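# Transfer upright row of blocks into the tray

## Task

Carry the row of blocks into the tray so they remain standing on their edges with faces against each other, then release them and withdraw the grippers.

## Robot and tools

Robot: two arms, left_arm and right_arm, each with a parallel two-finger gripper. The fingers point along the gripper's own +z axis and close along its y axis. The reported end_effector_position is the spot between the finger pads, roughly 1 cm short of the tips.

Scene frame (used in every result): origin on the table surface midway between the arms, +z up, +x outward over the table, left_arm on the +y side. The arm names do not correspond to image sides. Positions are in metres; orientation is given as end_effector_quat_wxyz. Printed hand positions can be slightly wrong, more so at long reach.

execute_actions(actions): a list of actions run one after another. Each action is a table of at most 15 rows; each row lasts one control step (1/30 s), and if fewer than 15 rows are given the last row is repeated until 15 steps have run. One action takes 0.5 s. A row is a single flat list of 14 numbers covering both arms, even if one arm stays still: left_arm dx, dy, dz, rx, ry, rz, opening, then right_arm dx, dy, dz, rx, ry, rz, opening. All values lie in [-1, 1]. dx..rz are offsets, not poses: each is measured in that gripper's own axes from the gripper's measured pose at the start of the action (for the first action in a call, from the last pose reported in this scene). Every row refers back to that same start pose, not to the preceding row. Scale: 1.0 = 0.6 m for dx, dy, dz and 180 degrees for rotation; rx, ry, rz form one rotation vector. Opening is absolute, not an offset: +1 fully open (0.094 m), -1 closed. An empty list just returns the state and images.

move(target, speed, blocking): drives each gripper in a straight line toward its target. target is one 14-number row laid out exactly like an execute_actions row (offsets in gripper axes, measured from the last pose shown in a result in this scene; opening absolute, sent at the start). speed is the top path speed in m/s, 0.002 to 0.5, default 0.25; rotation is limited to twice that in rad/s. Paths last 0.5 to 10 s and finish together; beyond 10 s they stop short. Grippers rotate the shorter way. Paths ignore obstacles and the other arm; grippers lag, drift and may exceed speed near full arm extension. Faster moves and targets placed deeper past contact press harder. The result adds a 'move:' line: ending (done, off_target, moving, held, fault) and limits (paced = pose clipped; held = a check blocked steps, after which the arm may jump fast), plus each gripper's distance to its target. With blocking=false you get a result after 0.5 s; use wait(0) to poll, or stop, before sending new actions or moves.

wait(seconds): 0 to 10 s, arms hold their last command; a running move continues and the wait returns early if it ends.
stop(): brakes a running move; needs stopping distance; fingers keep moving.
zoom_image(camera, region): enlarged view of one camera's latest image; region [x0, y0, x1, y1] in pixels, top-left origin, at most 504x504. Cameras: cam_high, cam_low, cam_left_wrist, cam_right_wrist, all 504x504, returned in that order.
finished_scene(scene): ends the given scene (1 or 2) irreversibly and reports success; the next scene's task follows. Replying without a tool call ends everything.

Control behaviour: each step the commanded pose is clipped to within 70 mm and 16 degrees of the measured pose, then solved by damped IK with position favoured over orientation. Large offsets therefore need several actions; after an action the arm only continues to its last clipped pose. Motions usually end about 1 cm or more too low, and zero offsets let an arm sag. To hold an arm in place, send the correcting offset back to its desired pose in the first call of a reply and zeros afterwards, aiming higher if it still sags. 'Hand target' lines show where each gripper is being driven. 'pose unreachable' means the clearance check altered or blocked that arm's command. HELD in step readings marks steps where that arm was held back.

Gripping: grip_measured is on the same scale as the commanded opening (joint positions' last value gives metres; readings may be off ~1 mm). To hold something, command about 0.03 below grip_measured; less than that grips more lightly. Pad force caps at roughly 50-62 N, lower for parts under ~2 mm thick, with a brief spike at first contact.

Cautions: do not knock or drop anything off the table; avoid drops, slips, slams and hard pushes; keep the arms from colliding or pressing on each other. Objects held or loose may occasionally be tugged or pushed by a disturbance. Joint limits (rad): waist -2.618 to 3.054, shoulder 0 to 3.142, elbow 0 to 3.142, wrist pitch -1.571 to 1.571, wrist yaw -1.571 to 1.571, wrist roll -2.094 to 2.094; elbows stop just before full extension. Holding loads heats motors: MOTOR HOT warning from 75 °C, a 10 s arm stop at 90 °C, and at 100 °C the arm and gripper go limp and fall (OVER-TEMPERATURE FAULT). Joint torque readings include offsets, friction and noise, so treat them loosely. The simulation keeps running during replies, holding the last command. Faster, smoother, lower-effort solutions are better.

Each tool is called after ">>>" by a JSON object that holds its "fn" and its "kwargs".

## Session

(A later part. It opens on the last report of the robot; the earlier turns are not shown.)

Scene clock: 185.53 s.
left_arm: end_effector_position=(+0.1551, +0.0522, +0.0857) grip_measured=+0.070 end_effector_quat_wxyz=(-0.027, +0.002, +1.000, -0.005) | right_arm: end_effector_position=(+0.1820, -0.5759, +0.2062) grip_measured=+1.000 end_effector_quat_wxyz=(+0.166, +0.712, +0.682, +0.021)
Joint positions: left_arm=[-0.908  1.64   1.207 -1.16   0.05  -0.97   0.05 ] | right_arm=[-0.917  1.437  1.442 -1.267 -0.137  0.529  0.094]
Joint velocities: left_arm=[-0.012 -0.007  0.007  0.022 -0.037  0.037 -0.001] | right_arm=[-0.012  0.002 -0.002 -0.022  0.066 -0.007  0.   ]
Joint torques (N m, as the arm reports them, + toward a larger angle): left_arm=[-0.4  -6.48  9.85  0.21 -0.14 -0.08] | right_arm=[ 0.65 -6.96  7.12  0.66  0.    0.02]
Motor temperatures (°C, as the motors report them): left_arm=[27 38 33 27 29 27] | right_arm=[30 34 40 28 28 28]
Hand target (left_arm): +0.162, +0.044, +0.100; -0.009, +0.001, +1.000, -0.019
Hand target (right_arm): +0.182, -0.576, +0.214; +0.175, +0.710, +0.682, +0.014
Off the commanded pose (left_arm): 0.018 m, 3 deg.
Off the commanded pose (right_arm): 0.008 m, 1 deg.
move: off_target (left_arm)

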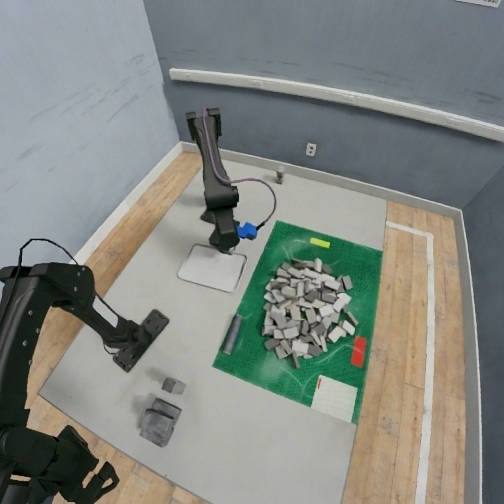

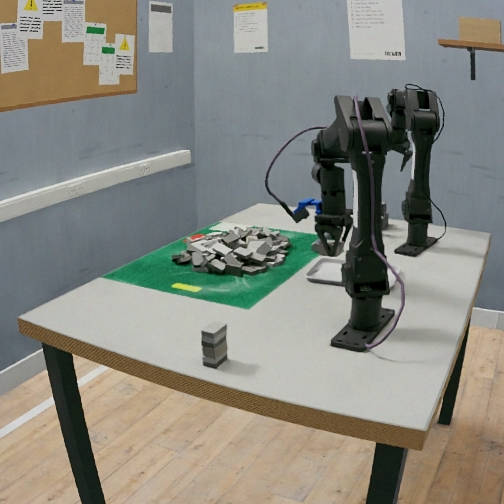

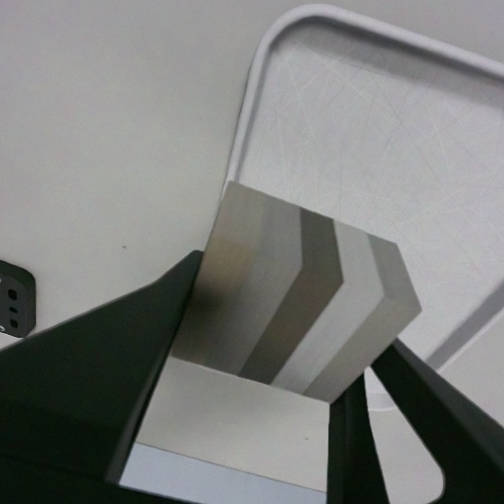

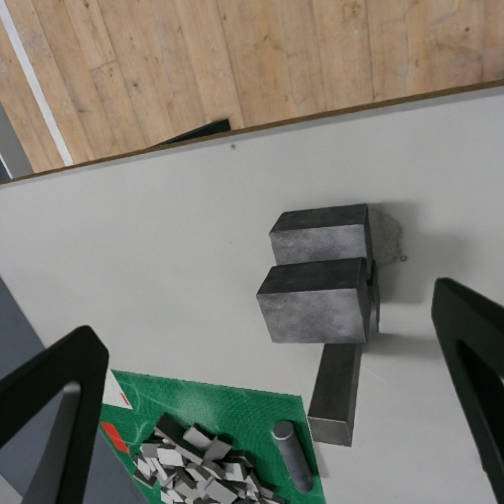

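>>> {"fn": "move", "kwargs": {"target": [0.015,-0.088,0.069,-0.003,-0.02,0,0.03, -0.003,0.003,-0.012,0,-0.008,0,1], "speed": 0.08}}

Scene clock: 197.03 s.
left_arm: end_effector_position=(+0.1370, +0.0066, +0.0352) grip_measured=+0.070 end_effector_quat_wxyz=(-0.014, +0.003, +1.000, +0.010) | right_arm: end_effector_position=(+0.1815, -0.5762, +0.2061) grip_measured=+1.000 end_effector_quat_wxyz=(+0.166, +0.715, +0.679, +0.021)
Joint positions: left_arm=[-1.058  1.817  1.207 -0.992  0.017 -1.118  0.05 ] | right_arm=[-0.917  1.437  1.442 -1.267 -0.134  0.536  0.094]
Joint velocities: left_arm=[ 0.002 -0.012 -0.007  0.037 -0.081  0.081 -0.   ] | right_arm=[-0.007 -0.007  0.007 -0.007  0.022  0.037  0.   ]
Joint torques (N m, as the arm reports them, + toward a larger angle): left_arm=[-0.52 -8.09  7.43  0.3  -0.19 -0.11] | right_arm=[ 0.6  -7.    7.34  0.67  0.06  0.08]
Motor temperatures (°C, as the motors report them): left_arm=[27 39 35 27 29 27] | right_arm=[30 35 40 29 28 28]
Hand target (left_arm): +0.142, -0.000, +0.045; +0.003, +0.002, +1.000, -0.002
Hand target (right_arm): +0.182, -0.576, +0.214; +0.175, +0.713, +0.679, +0.013
Off the commanded pose (left_arm): 0.014 m, 3 deg.
Off the commanded pose (right_arm): 0.008 m, 1 deg.
move: off_target (left_arm)

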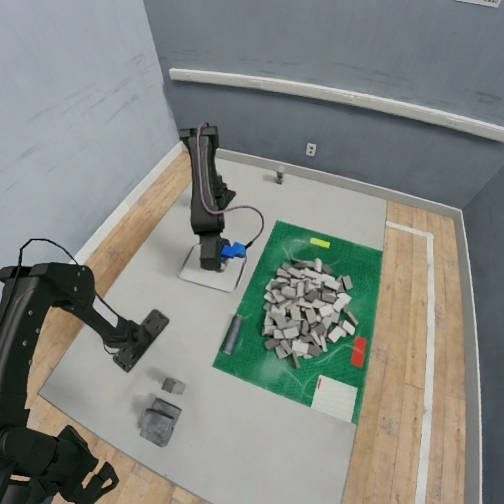

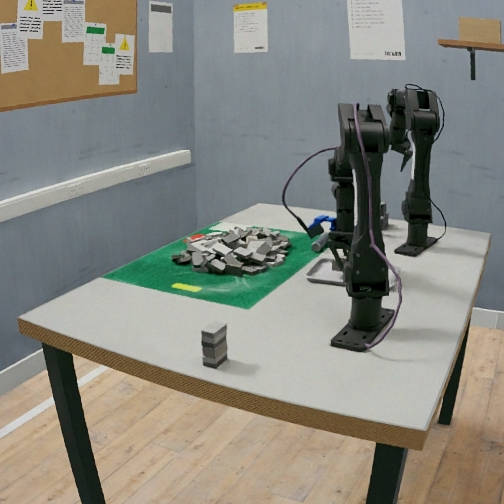

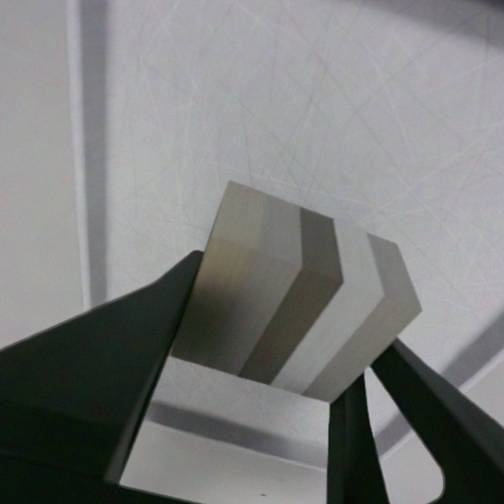

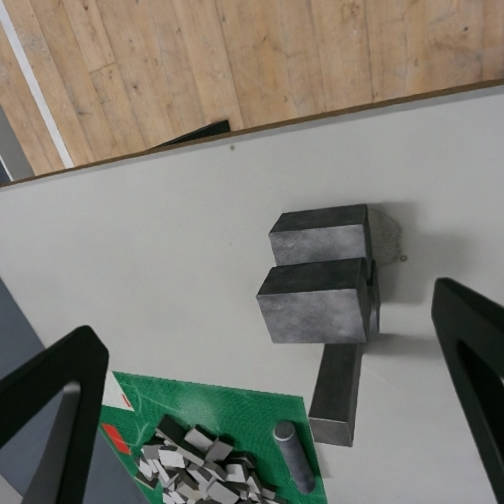

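>>> {"fn": "move", "kwargs": {"target": [-0.008,-0.010,0.013,0.007,-0.017,0,0.03, -0.003,0.003,-0.012,0,-0.008,0,1], "speed": 0.02}}

Scene clock: 205.73 s.
left_arm: end_effector_position=(+0.1404, +0.0013, +0.0238) grip_measured=+0.070 end_effector_quat_wxyz=(-0.001, +0.002, +1.000, +0.001) | right_arm: end_effector_position=(+0.1810, -0.5765, +0.2060) grip_measured=+1.000 end_effector_quat_wxyz=(+0.165, +0.717, +0.677, +0.020)
Joint positions: left_arm=[-1.064  1.831  1.177 -0.919  0.002 -1.126  0.05 ] | right_arm=[-0.917  1.437  1.442 -1.267 -0.131  0.543  0.094]
Joint velocities: left_arm=[-0.012 -0.002 -0.007  0.022 -0.066  0.022 -0.001] | right_arm=[-0.027  0.027  0.002  0.022 -0.051  0.007  0.   ]
Joint torques (N m, as the arm reports them, + toward a larger angle): left_arm=[-0.64 -8.06  5.44  0.39 -0.23 -0.09] | right_arm=[ 0.56 -6.99  7.25  0.67  0.05  0.11]
Motor temperatures (°C, as the motors report them): left_arm=[27 41 35 27 29 27] | right_arm=[30 35 40 29 28 28]
Hand target (left_arm): +0.141, +0.001, +0.027; +0.011, +0.003, +1.000, -0.001
Hand target (right_arm): +0.181, -0.577, +0.214; +0.174, +0.715, +0.677, +0.012
Off the commanded pose (left_arm): 0.004 m, 2 deg.
Off the commanded pose (right_arm): 0.008 m, 1 deg.
move: done

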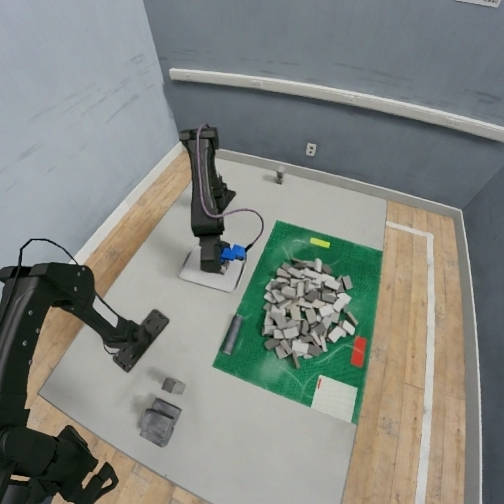

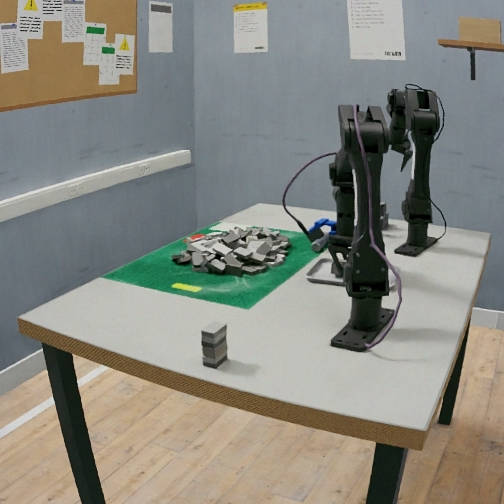

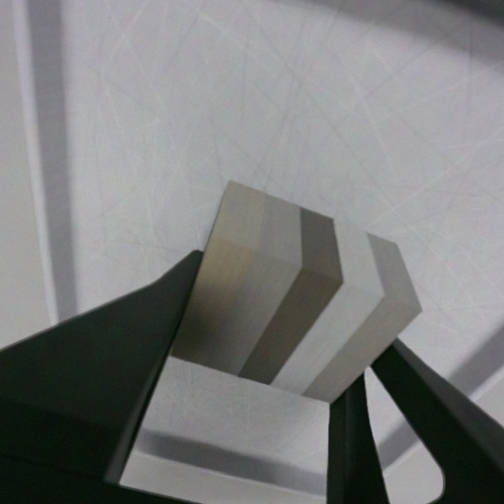

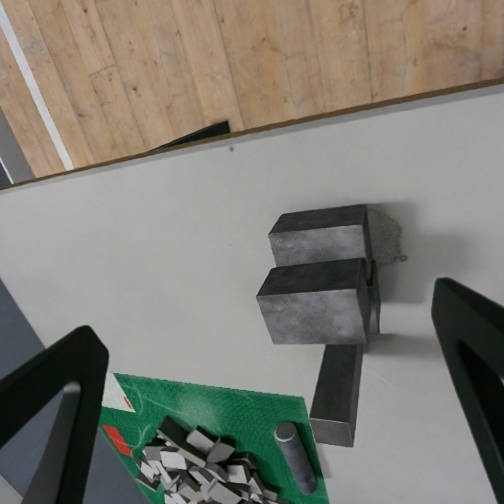

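>>> {"fn": "move", "kwargs": {"target": [0,0,0.014,-0.004,-0.006,0,0.03, -0.003,0.003,-0.012,0,-0.008,0,1], "speed": 0.015}}

Scene clock: 208.03 s.
left_arm: end_effector_position=(+0.1420, -0.0017, +0.0172) grip_measured=+0.070 end_effector_quat_wxyz=(-0.001, +0.000, +1.000, +0.001) | right_arm: end_effector_position=(+0.1806, -0.5767, +0.2060) grip_measured=+1.000 end_effector_quat_wxyz=(+0.165, +0.720, +0.674, +0.019)
Joint positions: left_arm=[-1.064  1.853  1.177 -0.897  0.001 -1.129  0.05 ] | right_arm=[-0.917  1.437  1.442 -1.267 -0.128  0.549  0.094]
Joint velocities: left_arm=[-0.007 -0.007  0.002 -0.051  0.007  0.037  0.   ] | right_arm=[ 0.002 -0.007 -0.022  0.022  0.007  0.022  0.   ]
Joint torques (N m, as the arm reports them, + toward a larger angle): left_arm=[-0.86 -7.52  4.56  0.41 -0.24 -0.1 ] | right_arm=[ 0.66 -7.    7.27  0.71  0.    0.03]
Motor temperatures (°C, as the motors report them): left_arm=[27 41 34 27 29 27] | right_arm=[30 35 40 29 28 28]
Hand target (left_arm): +0.140, +0.001, +0.015; +0.008, +0.002, +1.000, +0.007
Hand target (right_arm): +0.181, -0.577, +0.214; +0.174, +0.718, +0.674, +0.011
Off the commanded pose (left_arm): 0.004 m, 1 deg.
Off the commanded pose (right_arm): 0.008 m, 1 deg.
move: done

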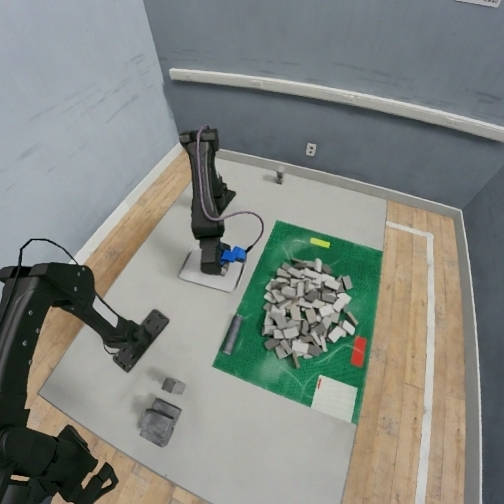

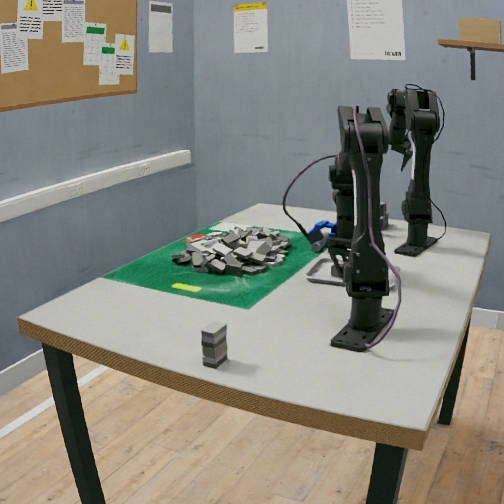

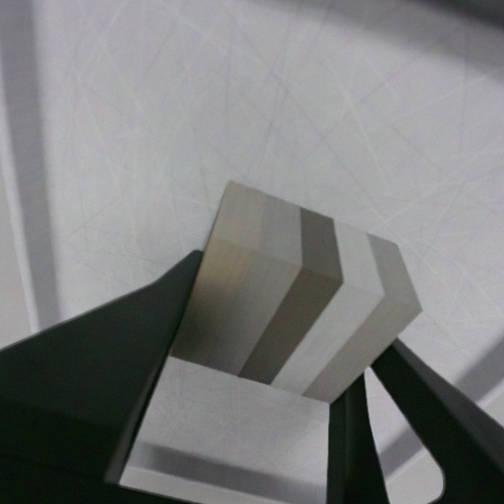

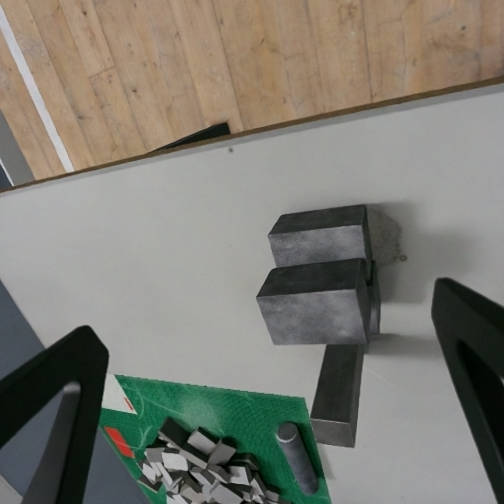

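>>> {"fn": "move", "kwargs": {"target": [0,0,0.010,-0.004,-0.005,0,0.03, -0.003,0.003,-0.012,0,-0.008,0,1], "speed": 0.012}}

Scene clock: 211.23 s.
left_arm: end_effector_position=(+0.1419, -0.0016, +0.0168) grip_measured=+0.070 end_effector_quat_wxyz=(-0.001, -0.000, +1.000, +0.002) | right_arm: end_effector_position=(+0.1801, -0.5770, +0.2059) grip_measured=+1.000 end_effector_quat_wxyz=(+0.164, +0.722, +0.672, +0.018)
Joint positions: left_arm=[-1.064  1.854  1.177 -0.897  0.001 -1.131  0.05 ] | right_arm=[-0.917  1.437  1.442 -1.267 -0.125  0.556  0.094]
Joint velocities: left_arm=[-0.007 -0.012  0.002 -0.066 -0.007  0.007  0.001] | right_arm=[-0.012 -0.002 -0.012 -0.037  0.007 -0.037  0.   ]
Joint torques (N m, as the arm reports them, + toward a larger angle): left_arm=[-0.75 -6.26  5.13  0.5  -0.22 -0.11] | right_arm=[ 0.57 -6.69  7.32  0.66  0.09  0.03]
Motor temperatures (°C, as the motors report them): left_arm=[27 41 34 27 29 27] | right_arm=[30 35 40 29 28 28]
Hand target (left_arm): +0.142, -0.001, +0.011; +0.007, +0.000, +1.000, +0.007
Hand target (right_arm): +0.180, -0.577, +0.214; +0.173, +0.720, +0.672, +0.010
Off the commanded pose (left_arm): 0.006 m, 1 deg.
Off the commanded pose (right_arm): 0.008 m, 1 deg.
move: done

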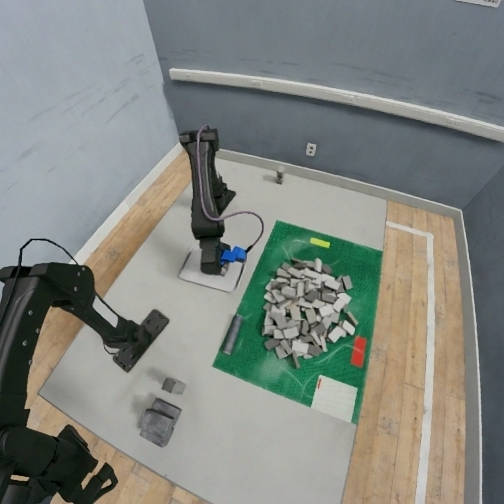

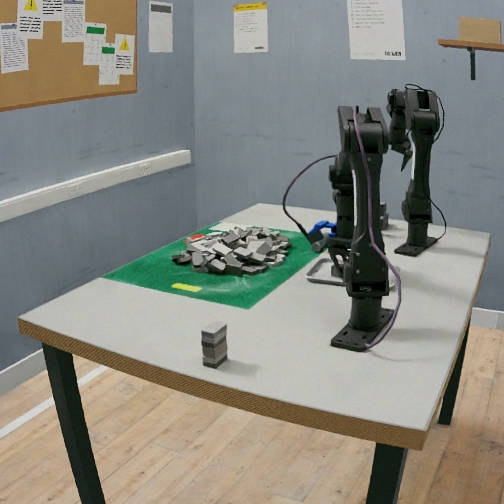

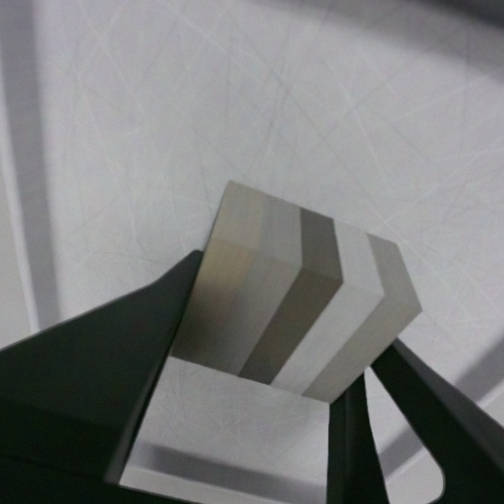

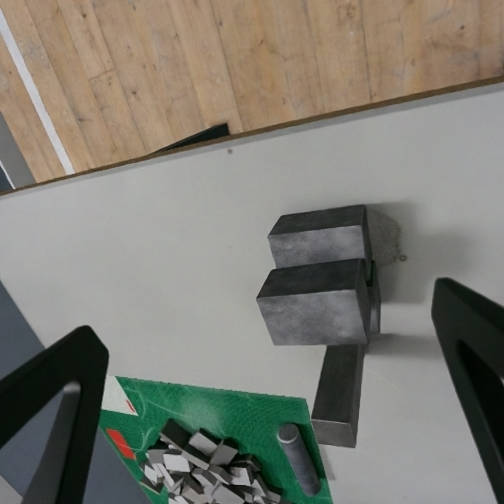

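In contact. Release slowly.

>>> {"fn": "execute_actions", "kwargs": {"actions": [[[0,0,0.003,0,0,0,0.045, 0,0,-0.012,0,-0.008,0,1],[0,0,0.003,0,0,0,0.055, 0,0,-0.012,0,-0.008,0,1],[0,0,0.003,0,0,0,0.065, 0,0,-0.012,0,-0.008,0,1],[0,0,0.003,0,0,0,0.075, 0,0,-0.012,0,-0.008,0,1],[0,0,0.003,0,0,0,0.085, 0,0,-0.012,0,-0.008,0,1],[0,0,0.003,0,0,0,0.095, 0,0,-0.012,0,-0.008,0,1],[0,0,0.003,0,0,0,0.11, 0,0,-0.012,0,-0.008,0,1],[0,0,0.003,0,0,0,0.13, 0,0,-0.012,0,-0.008,0,1],[0,0,0.003,0,0,0,0.16, 0,0,-0.012,0,-0.008,0,1],[0,0,0.003,0,0,0,0.2, 0,0,-0.012,0,-0.008,0,1],[0,0,0.003,0,0,0,0.25, 0,0,-0.012,0,-0.008,0,1],[0,0,0.003,0,0,0,0.3, 0,0,-0.012,0,-0.008,0,1],[0,0,0.003,0,0,0,0.35, 0,0,-0.012,0,-0.008,0,1],[0,0,0.003,0,0,0,0.4, 0,0,-0.012,0,-0.008,0,1],[0,0,0.003,0,0,0,0.5, 0,0,-0.012,0,-0.008,0,1]]]}}

>>> {"fn": "move", "kwargs": {"target": [0,0,-0.12,0,0,0,0.7, 0,0,0,0,0,0,1], "speed": 0.1}}

Scene clock: 220.53 s.
left_arm: end_effector_position=(+0.1417, -0.0013, +0.0168) grip_measured=+0.456 end_effector_quat_wxyz=(-0.002, -0.000, +1.000, +0.002) | right_arm: end_effector_position=(+0.1797, -0.5772, +0.2058) grip_measured=+1.000 end_effector_quat_wxyz=(+0.164, +0.724, +0.670, +0.017)
Joint positions: left_arm=[-1.064  1.854  1.177 -0.899  0.001 -1.131  0.068] | right_arm=[-0.917  1.437  1.442 -1.267 -0.122  0.561  0.094]
Joint velocities: left_arm=[-0.012 -0.002  0.002 -0.066 -0.022  0.066  0.084] | right_arm=[ 0.007 -0.007  0.012  0.022  0.037 -0.095  0.   ]
Joint torques (N m, as the arm reports them, + toward a larger angle): left_arm=[ 0.02 -6.91  5.46  0.46 -0.01  0.  ] | right_arm=[ 0.59 -7.85  6.4   0.7   0.05  0.08]
Motor temperatures (°C, as the motors report them): left_arm=[27 40 33 27 29 27] | right_arm=[30 35 40 29 28 28]
Hand target (left_arm): +0.142, -0.002, +0.015; -0.001, -0.000, +1.000, +0.002
Hand target (right_arm): +0.178, -0.575, +0.213; +0.173, +0.723, +0.669, +0.009
Off the commanded pose (left_arm): 0.002 m, 0 deg.
Off the commanded pose (right_arm): 0.007 m, 1 deg.
Step readings (end_effector_position):
0: left_arm (+0.1419, -0.0016, +0.0168) | right_arm (+0.1800, -0.5770, +0.2059)
1: left_arm (+0.1419, -0.0016, +0.0168) | right_arm (+0.1800, -0.5770, +0.2059)
2: left_arm (+0.1419, -0.0016, +0.0168) | right_arm (+0.1799, -0.5771, +0.2059)
4: left_arm (+0.1418, -0.0015, +0.0168) | right_arm (+0.1798, -0.5771, +0.2059)
8: left_arm (+0.1418, -0.0014, +0.0168) | right_arm (+0.1797, -0.5772, +0.2058)
15: end_effector_position above

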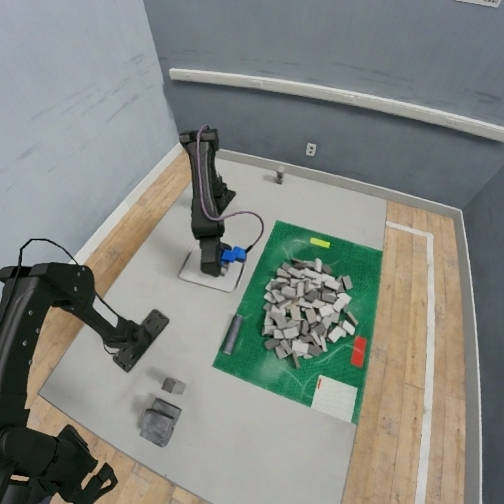

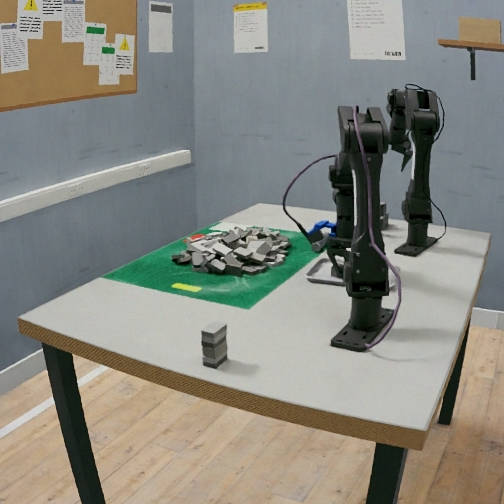

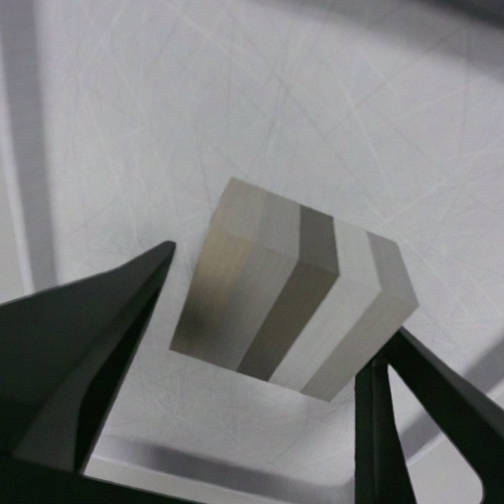

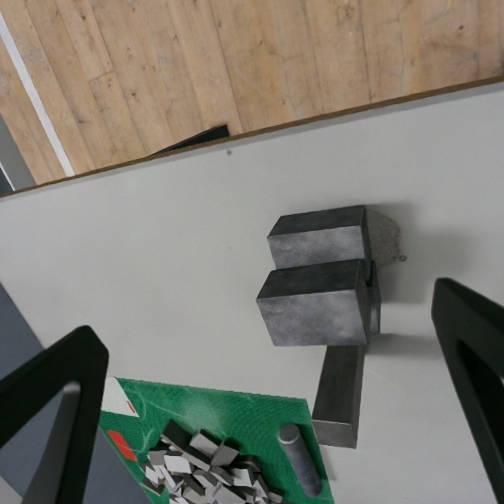

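Scene clock: 221.83 s.
left_arm: end_effector_position=(+0.1389, +0.0047, +0.0736) grip_measured=+0.697 end_effector_quat_wxyz=(-0.011, -0.000, +1.000, +0.022) | right_arm: end_effector_position=(+0.1797, -0.5772, +0.2058) grip_measured=+1.000 end_effector_quat_wxyz=(+0.164, +0.724, +0.670, +0.017)
Joint positions: left_arm=[-1.064  1.801  1.345 -1.164  0.001 -1.131  0.08 ] | right_arm=[-0.917  1.437  1.442 -1.267 -0.122  0.561  0.094]
Joint velocities: left_arm=[-0.002  0.012 -0.017 -0.022 -0.037 -0.007 -0.   ] | right_arm=[ 0.012 -0.017 -0.002 -0.051 -0.007 -0.037  0.   ]
Joint torques (N m, as the arm reports them, + toward a larger angle): left_arm=[-0.04 -8.6   8.72  0.19 -0.01 -0.01] | right_arm=[ 0.1  -5.47  6.2   0.72 -0.1   0.02]
Motor temperatures (°C, as the motors report them): left_arm=[27 41 33 27 29 27] | right_arm=[30 35 40 29 28 28]
Hand target (left_arm): +0.142, -0.002, +0.089; -0.002, -0.000, +1.000, +0.002
Hand target (right_arm): +0.180, -0.577, +0.206; +0.164, +0.724, +0.670, +0.017
Off the commanded pose (left_arm): 0.017 m, 2 deg.
Off the commanded pose (right_arm): 0.000 m, 0 deg.
move: off_target (left_arm)

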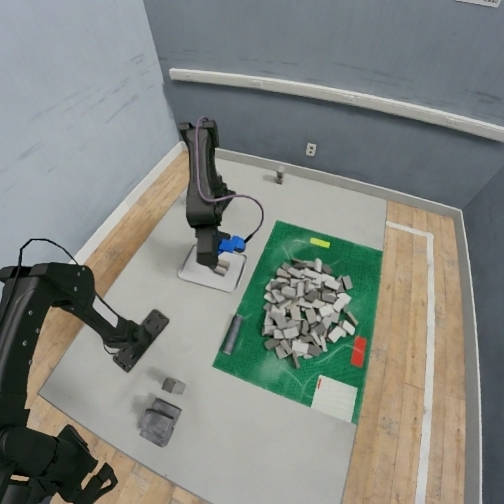

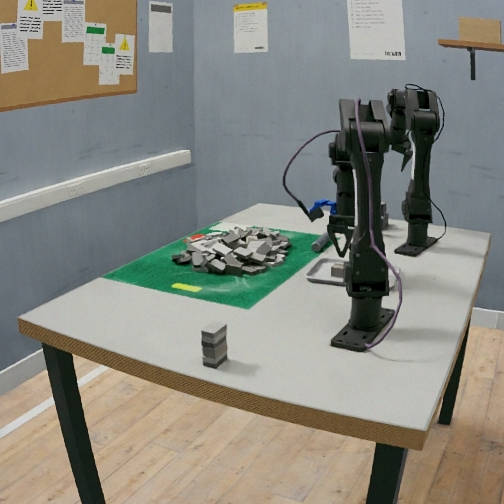

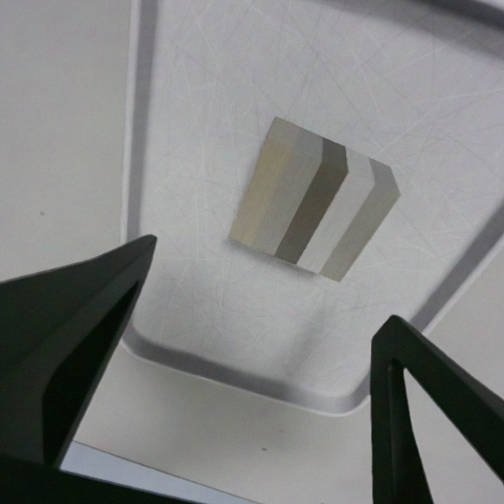

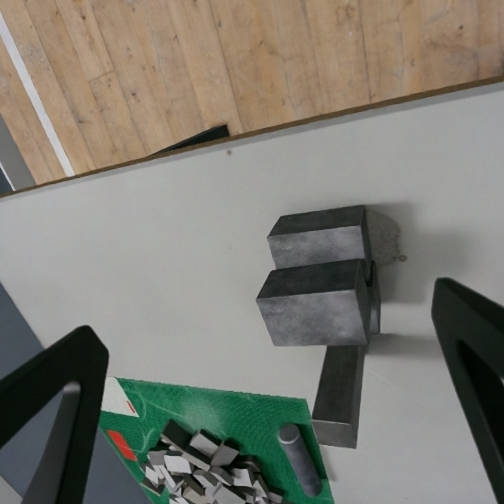

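Move clear.

>>> {"fn": "move", "kwargs": {"target": [-0.1,0.3,-0.12,0,0,0,1, 0,0,-0.01,0,-0.008,0,1], "speed": 0.25}}

Scene clock: 225.17 s.
left_arm: end_effector_position=(+0.1996, +0.1802, +0.1427) grip_measured=+1.000 end_effector_quat_wxyz=(-0.025, -0.001, +0.999, +0.035) | right_arm: end_effector_position=(+0.1791, -0.5775, +0.2058) grip_measured=+1.000 end_effector_quat_wxyz=(+0.163, +0.726, +0.668, +0.016)
Joint positions: left_arm=[-0.471  1.46   1.257 -1.446 -0.034 -0.541  0.094] | right_arm=[-0.917  1.437  1.442 -1.267 -0.119  0.566  0.094]
Joint velocities: left_arm=[-0.007 -0.002  0.002 -0.007 -0.125 -0.022  0.   ] | right_arm=[ 0.002 -0.002 -0.002 -0.007 -0.095 -0.022  0.   ]
Joint torques (N m, as the arm reports them, + toward a larger angle): left_arm=[ 0.62 -5.8   8.75  0.18 -0.12  0.09] | right_arm=[ 0.47 -7.77  6.18  0.67  0.09  0.07]
Motor temperatures (°C, as the motors report them): left_arm=[27 41 34 27 29 27] | right_arm=[30 35 40 29 28 28]
Hand target (left_arm): +0.205, +0.181, +0.155; -0.003, -0.001, +1.000, +0.026
Hand target (right_arm): +0.178, -0.576, +0.212; +0.172, +0.724, +0.668, +0.008
Off the commanded pose (left_arm): 0.009 m, 2 deg.
Off the commanded pose (right_arm): 0.006 m, 1 deg.
move: done

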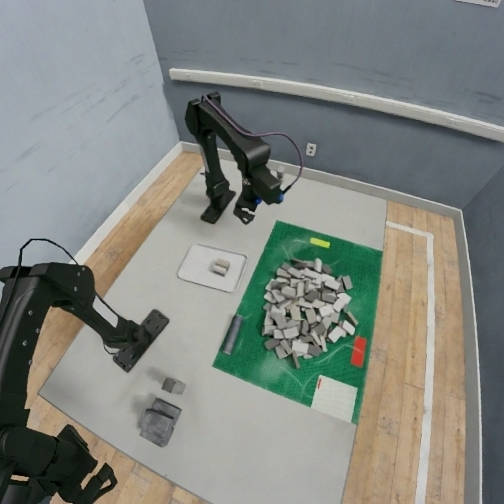

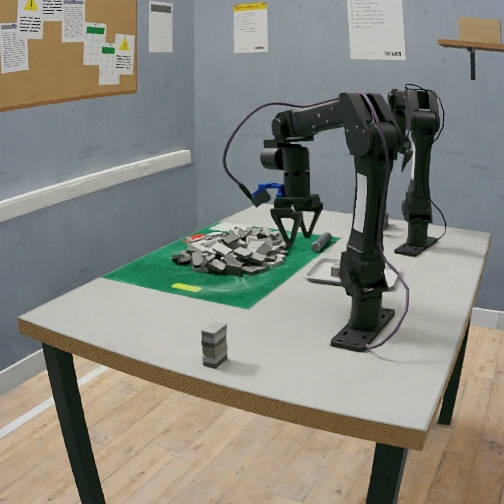

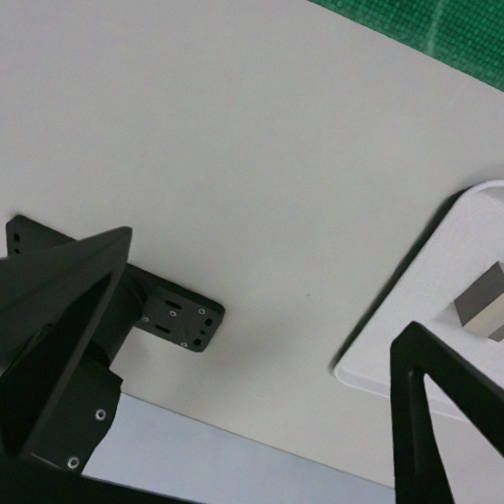

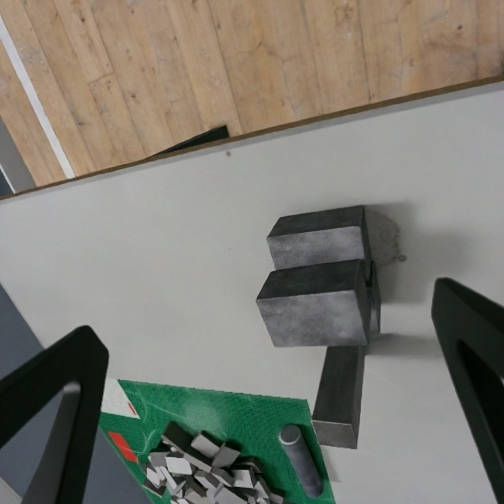

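>>> {"fn": "finished_scene", "kwargs": {"scene": 1}}

The scene is finished: the task was done.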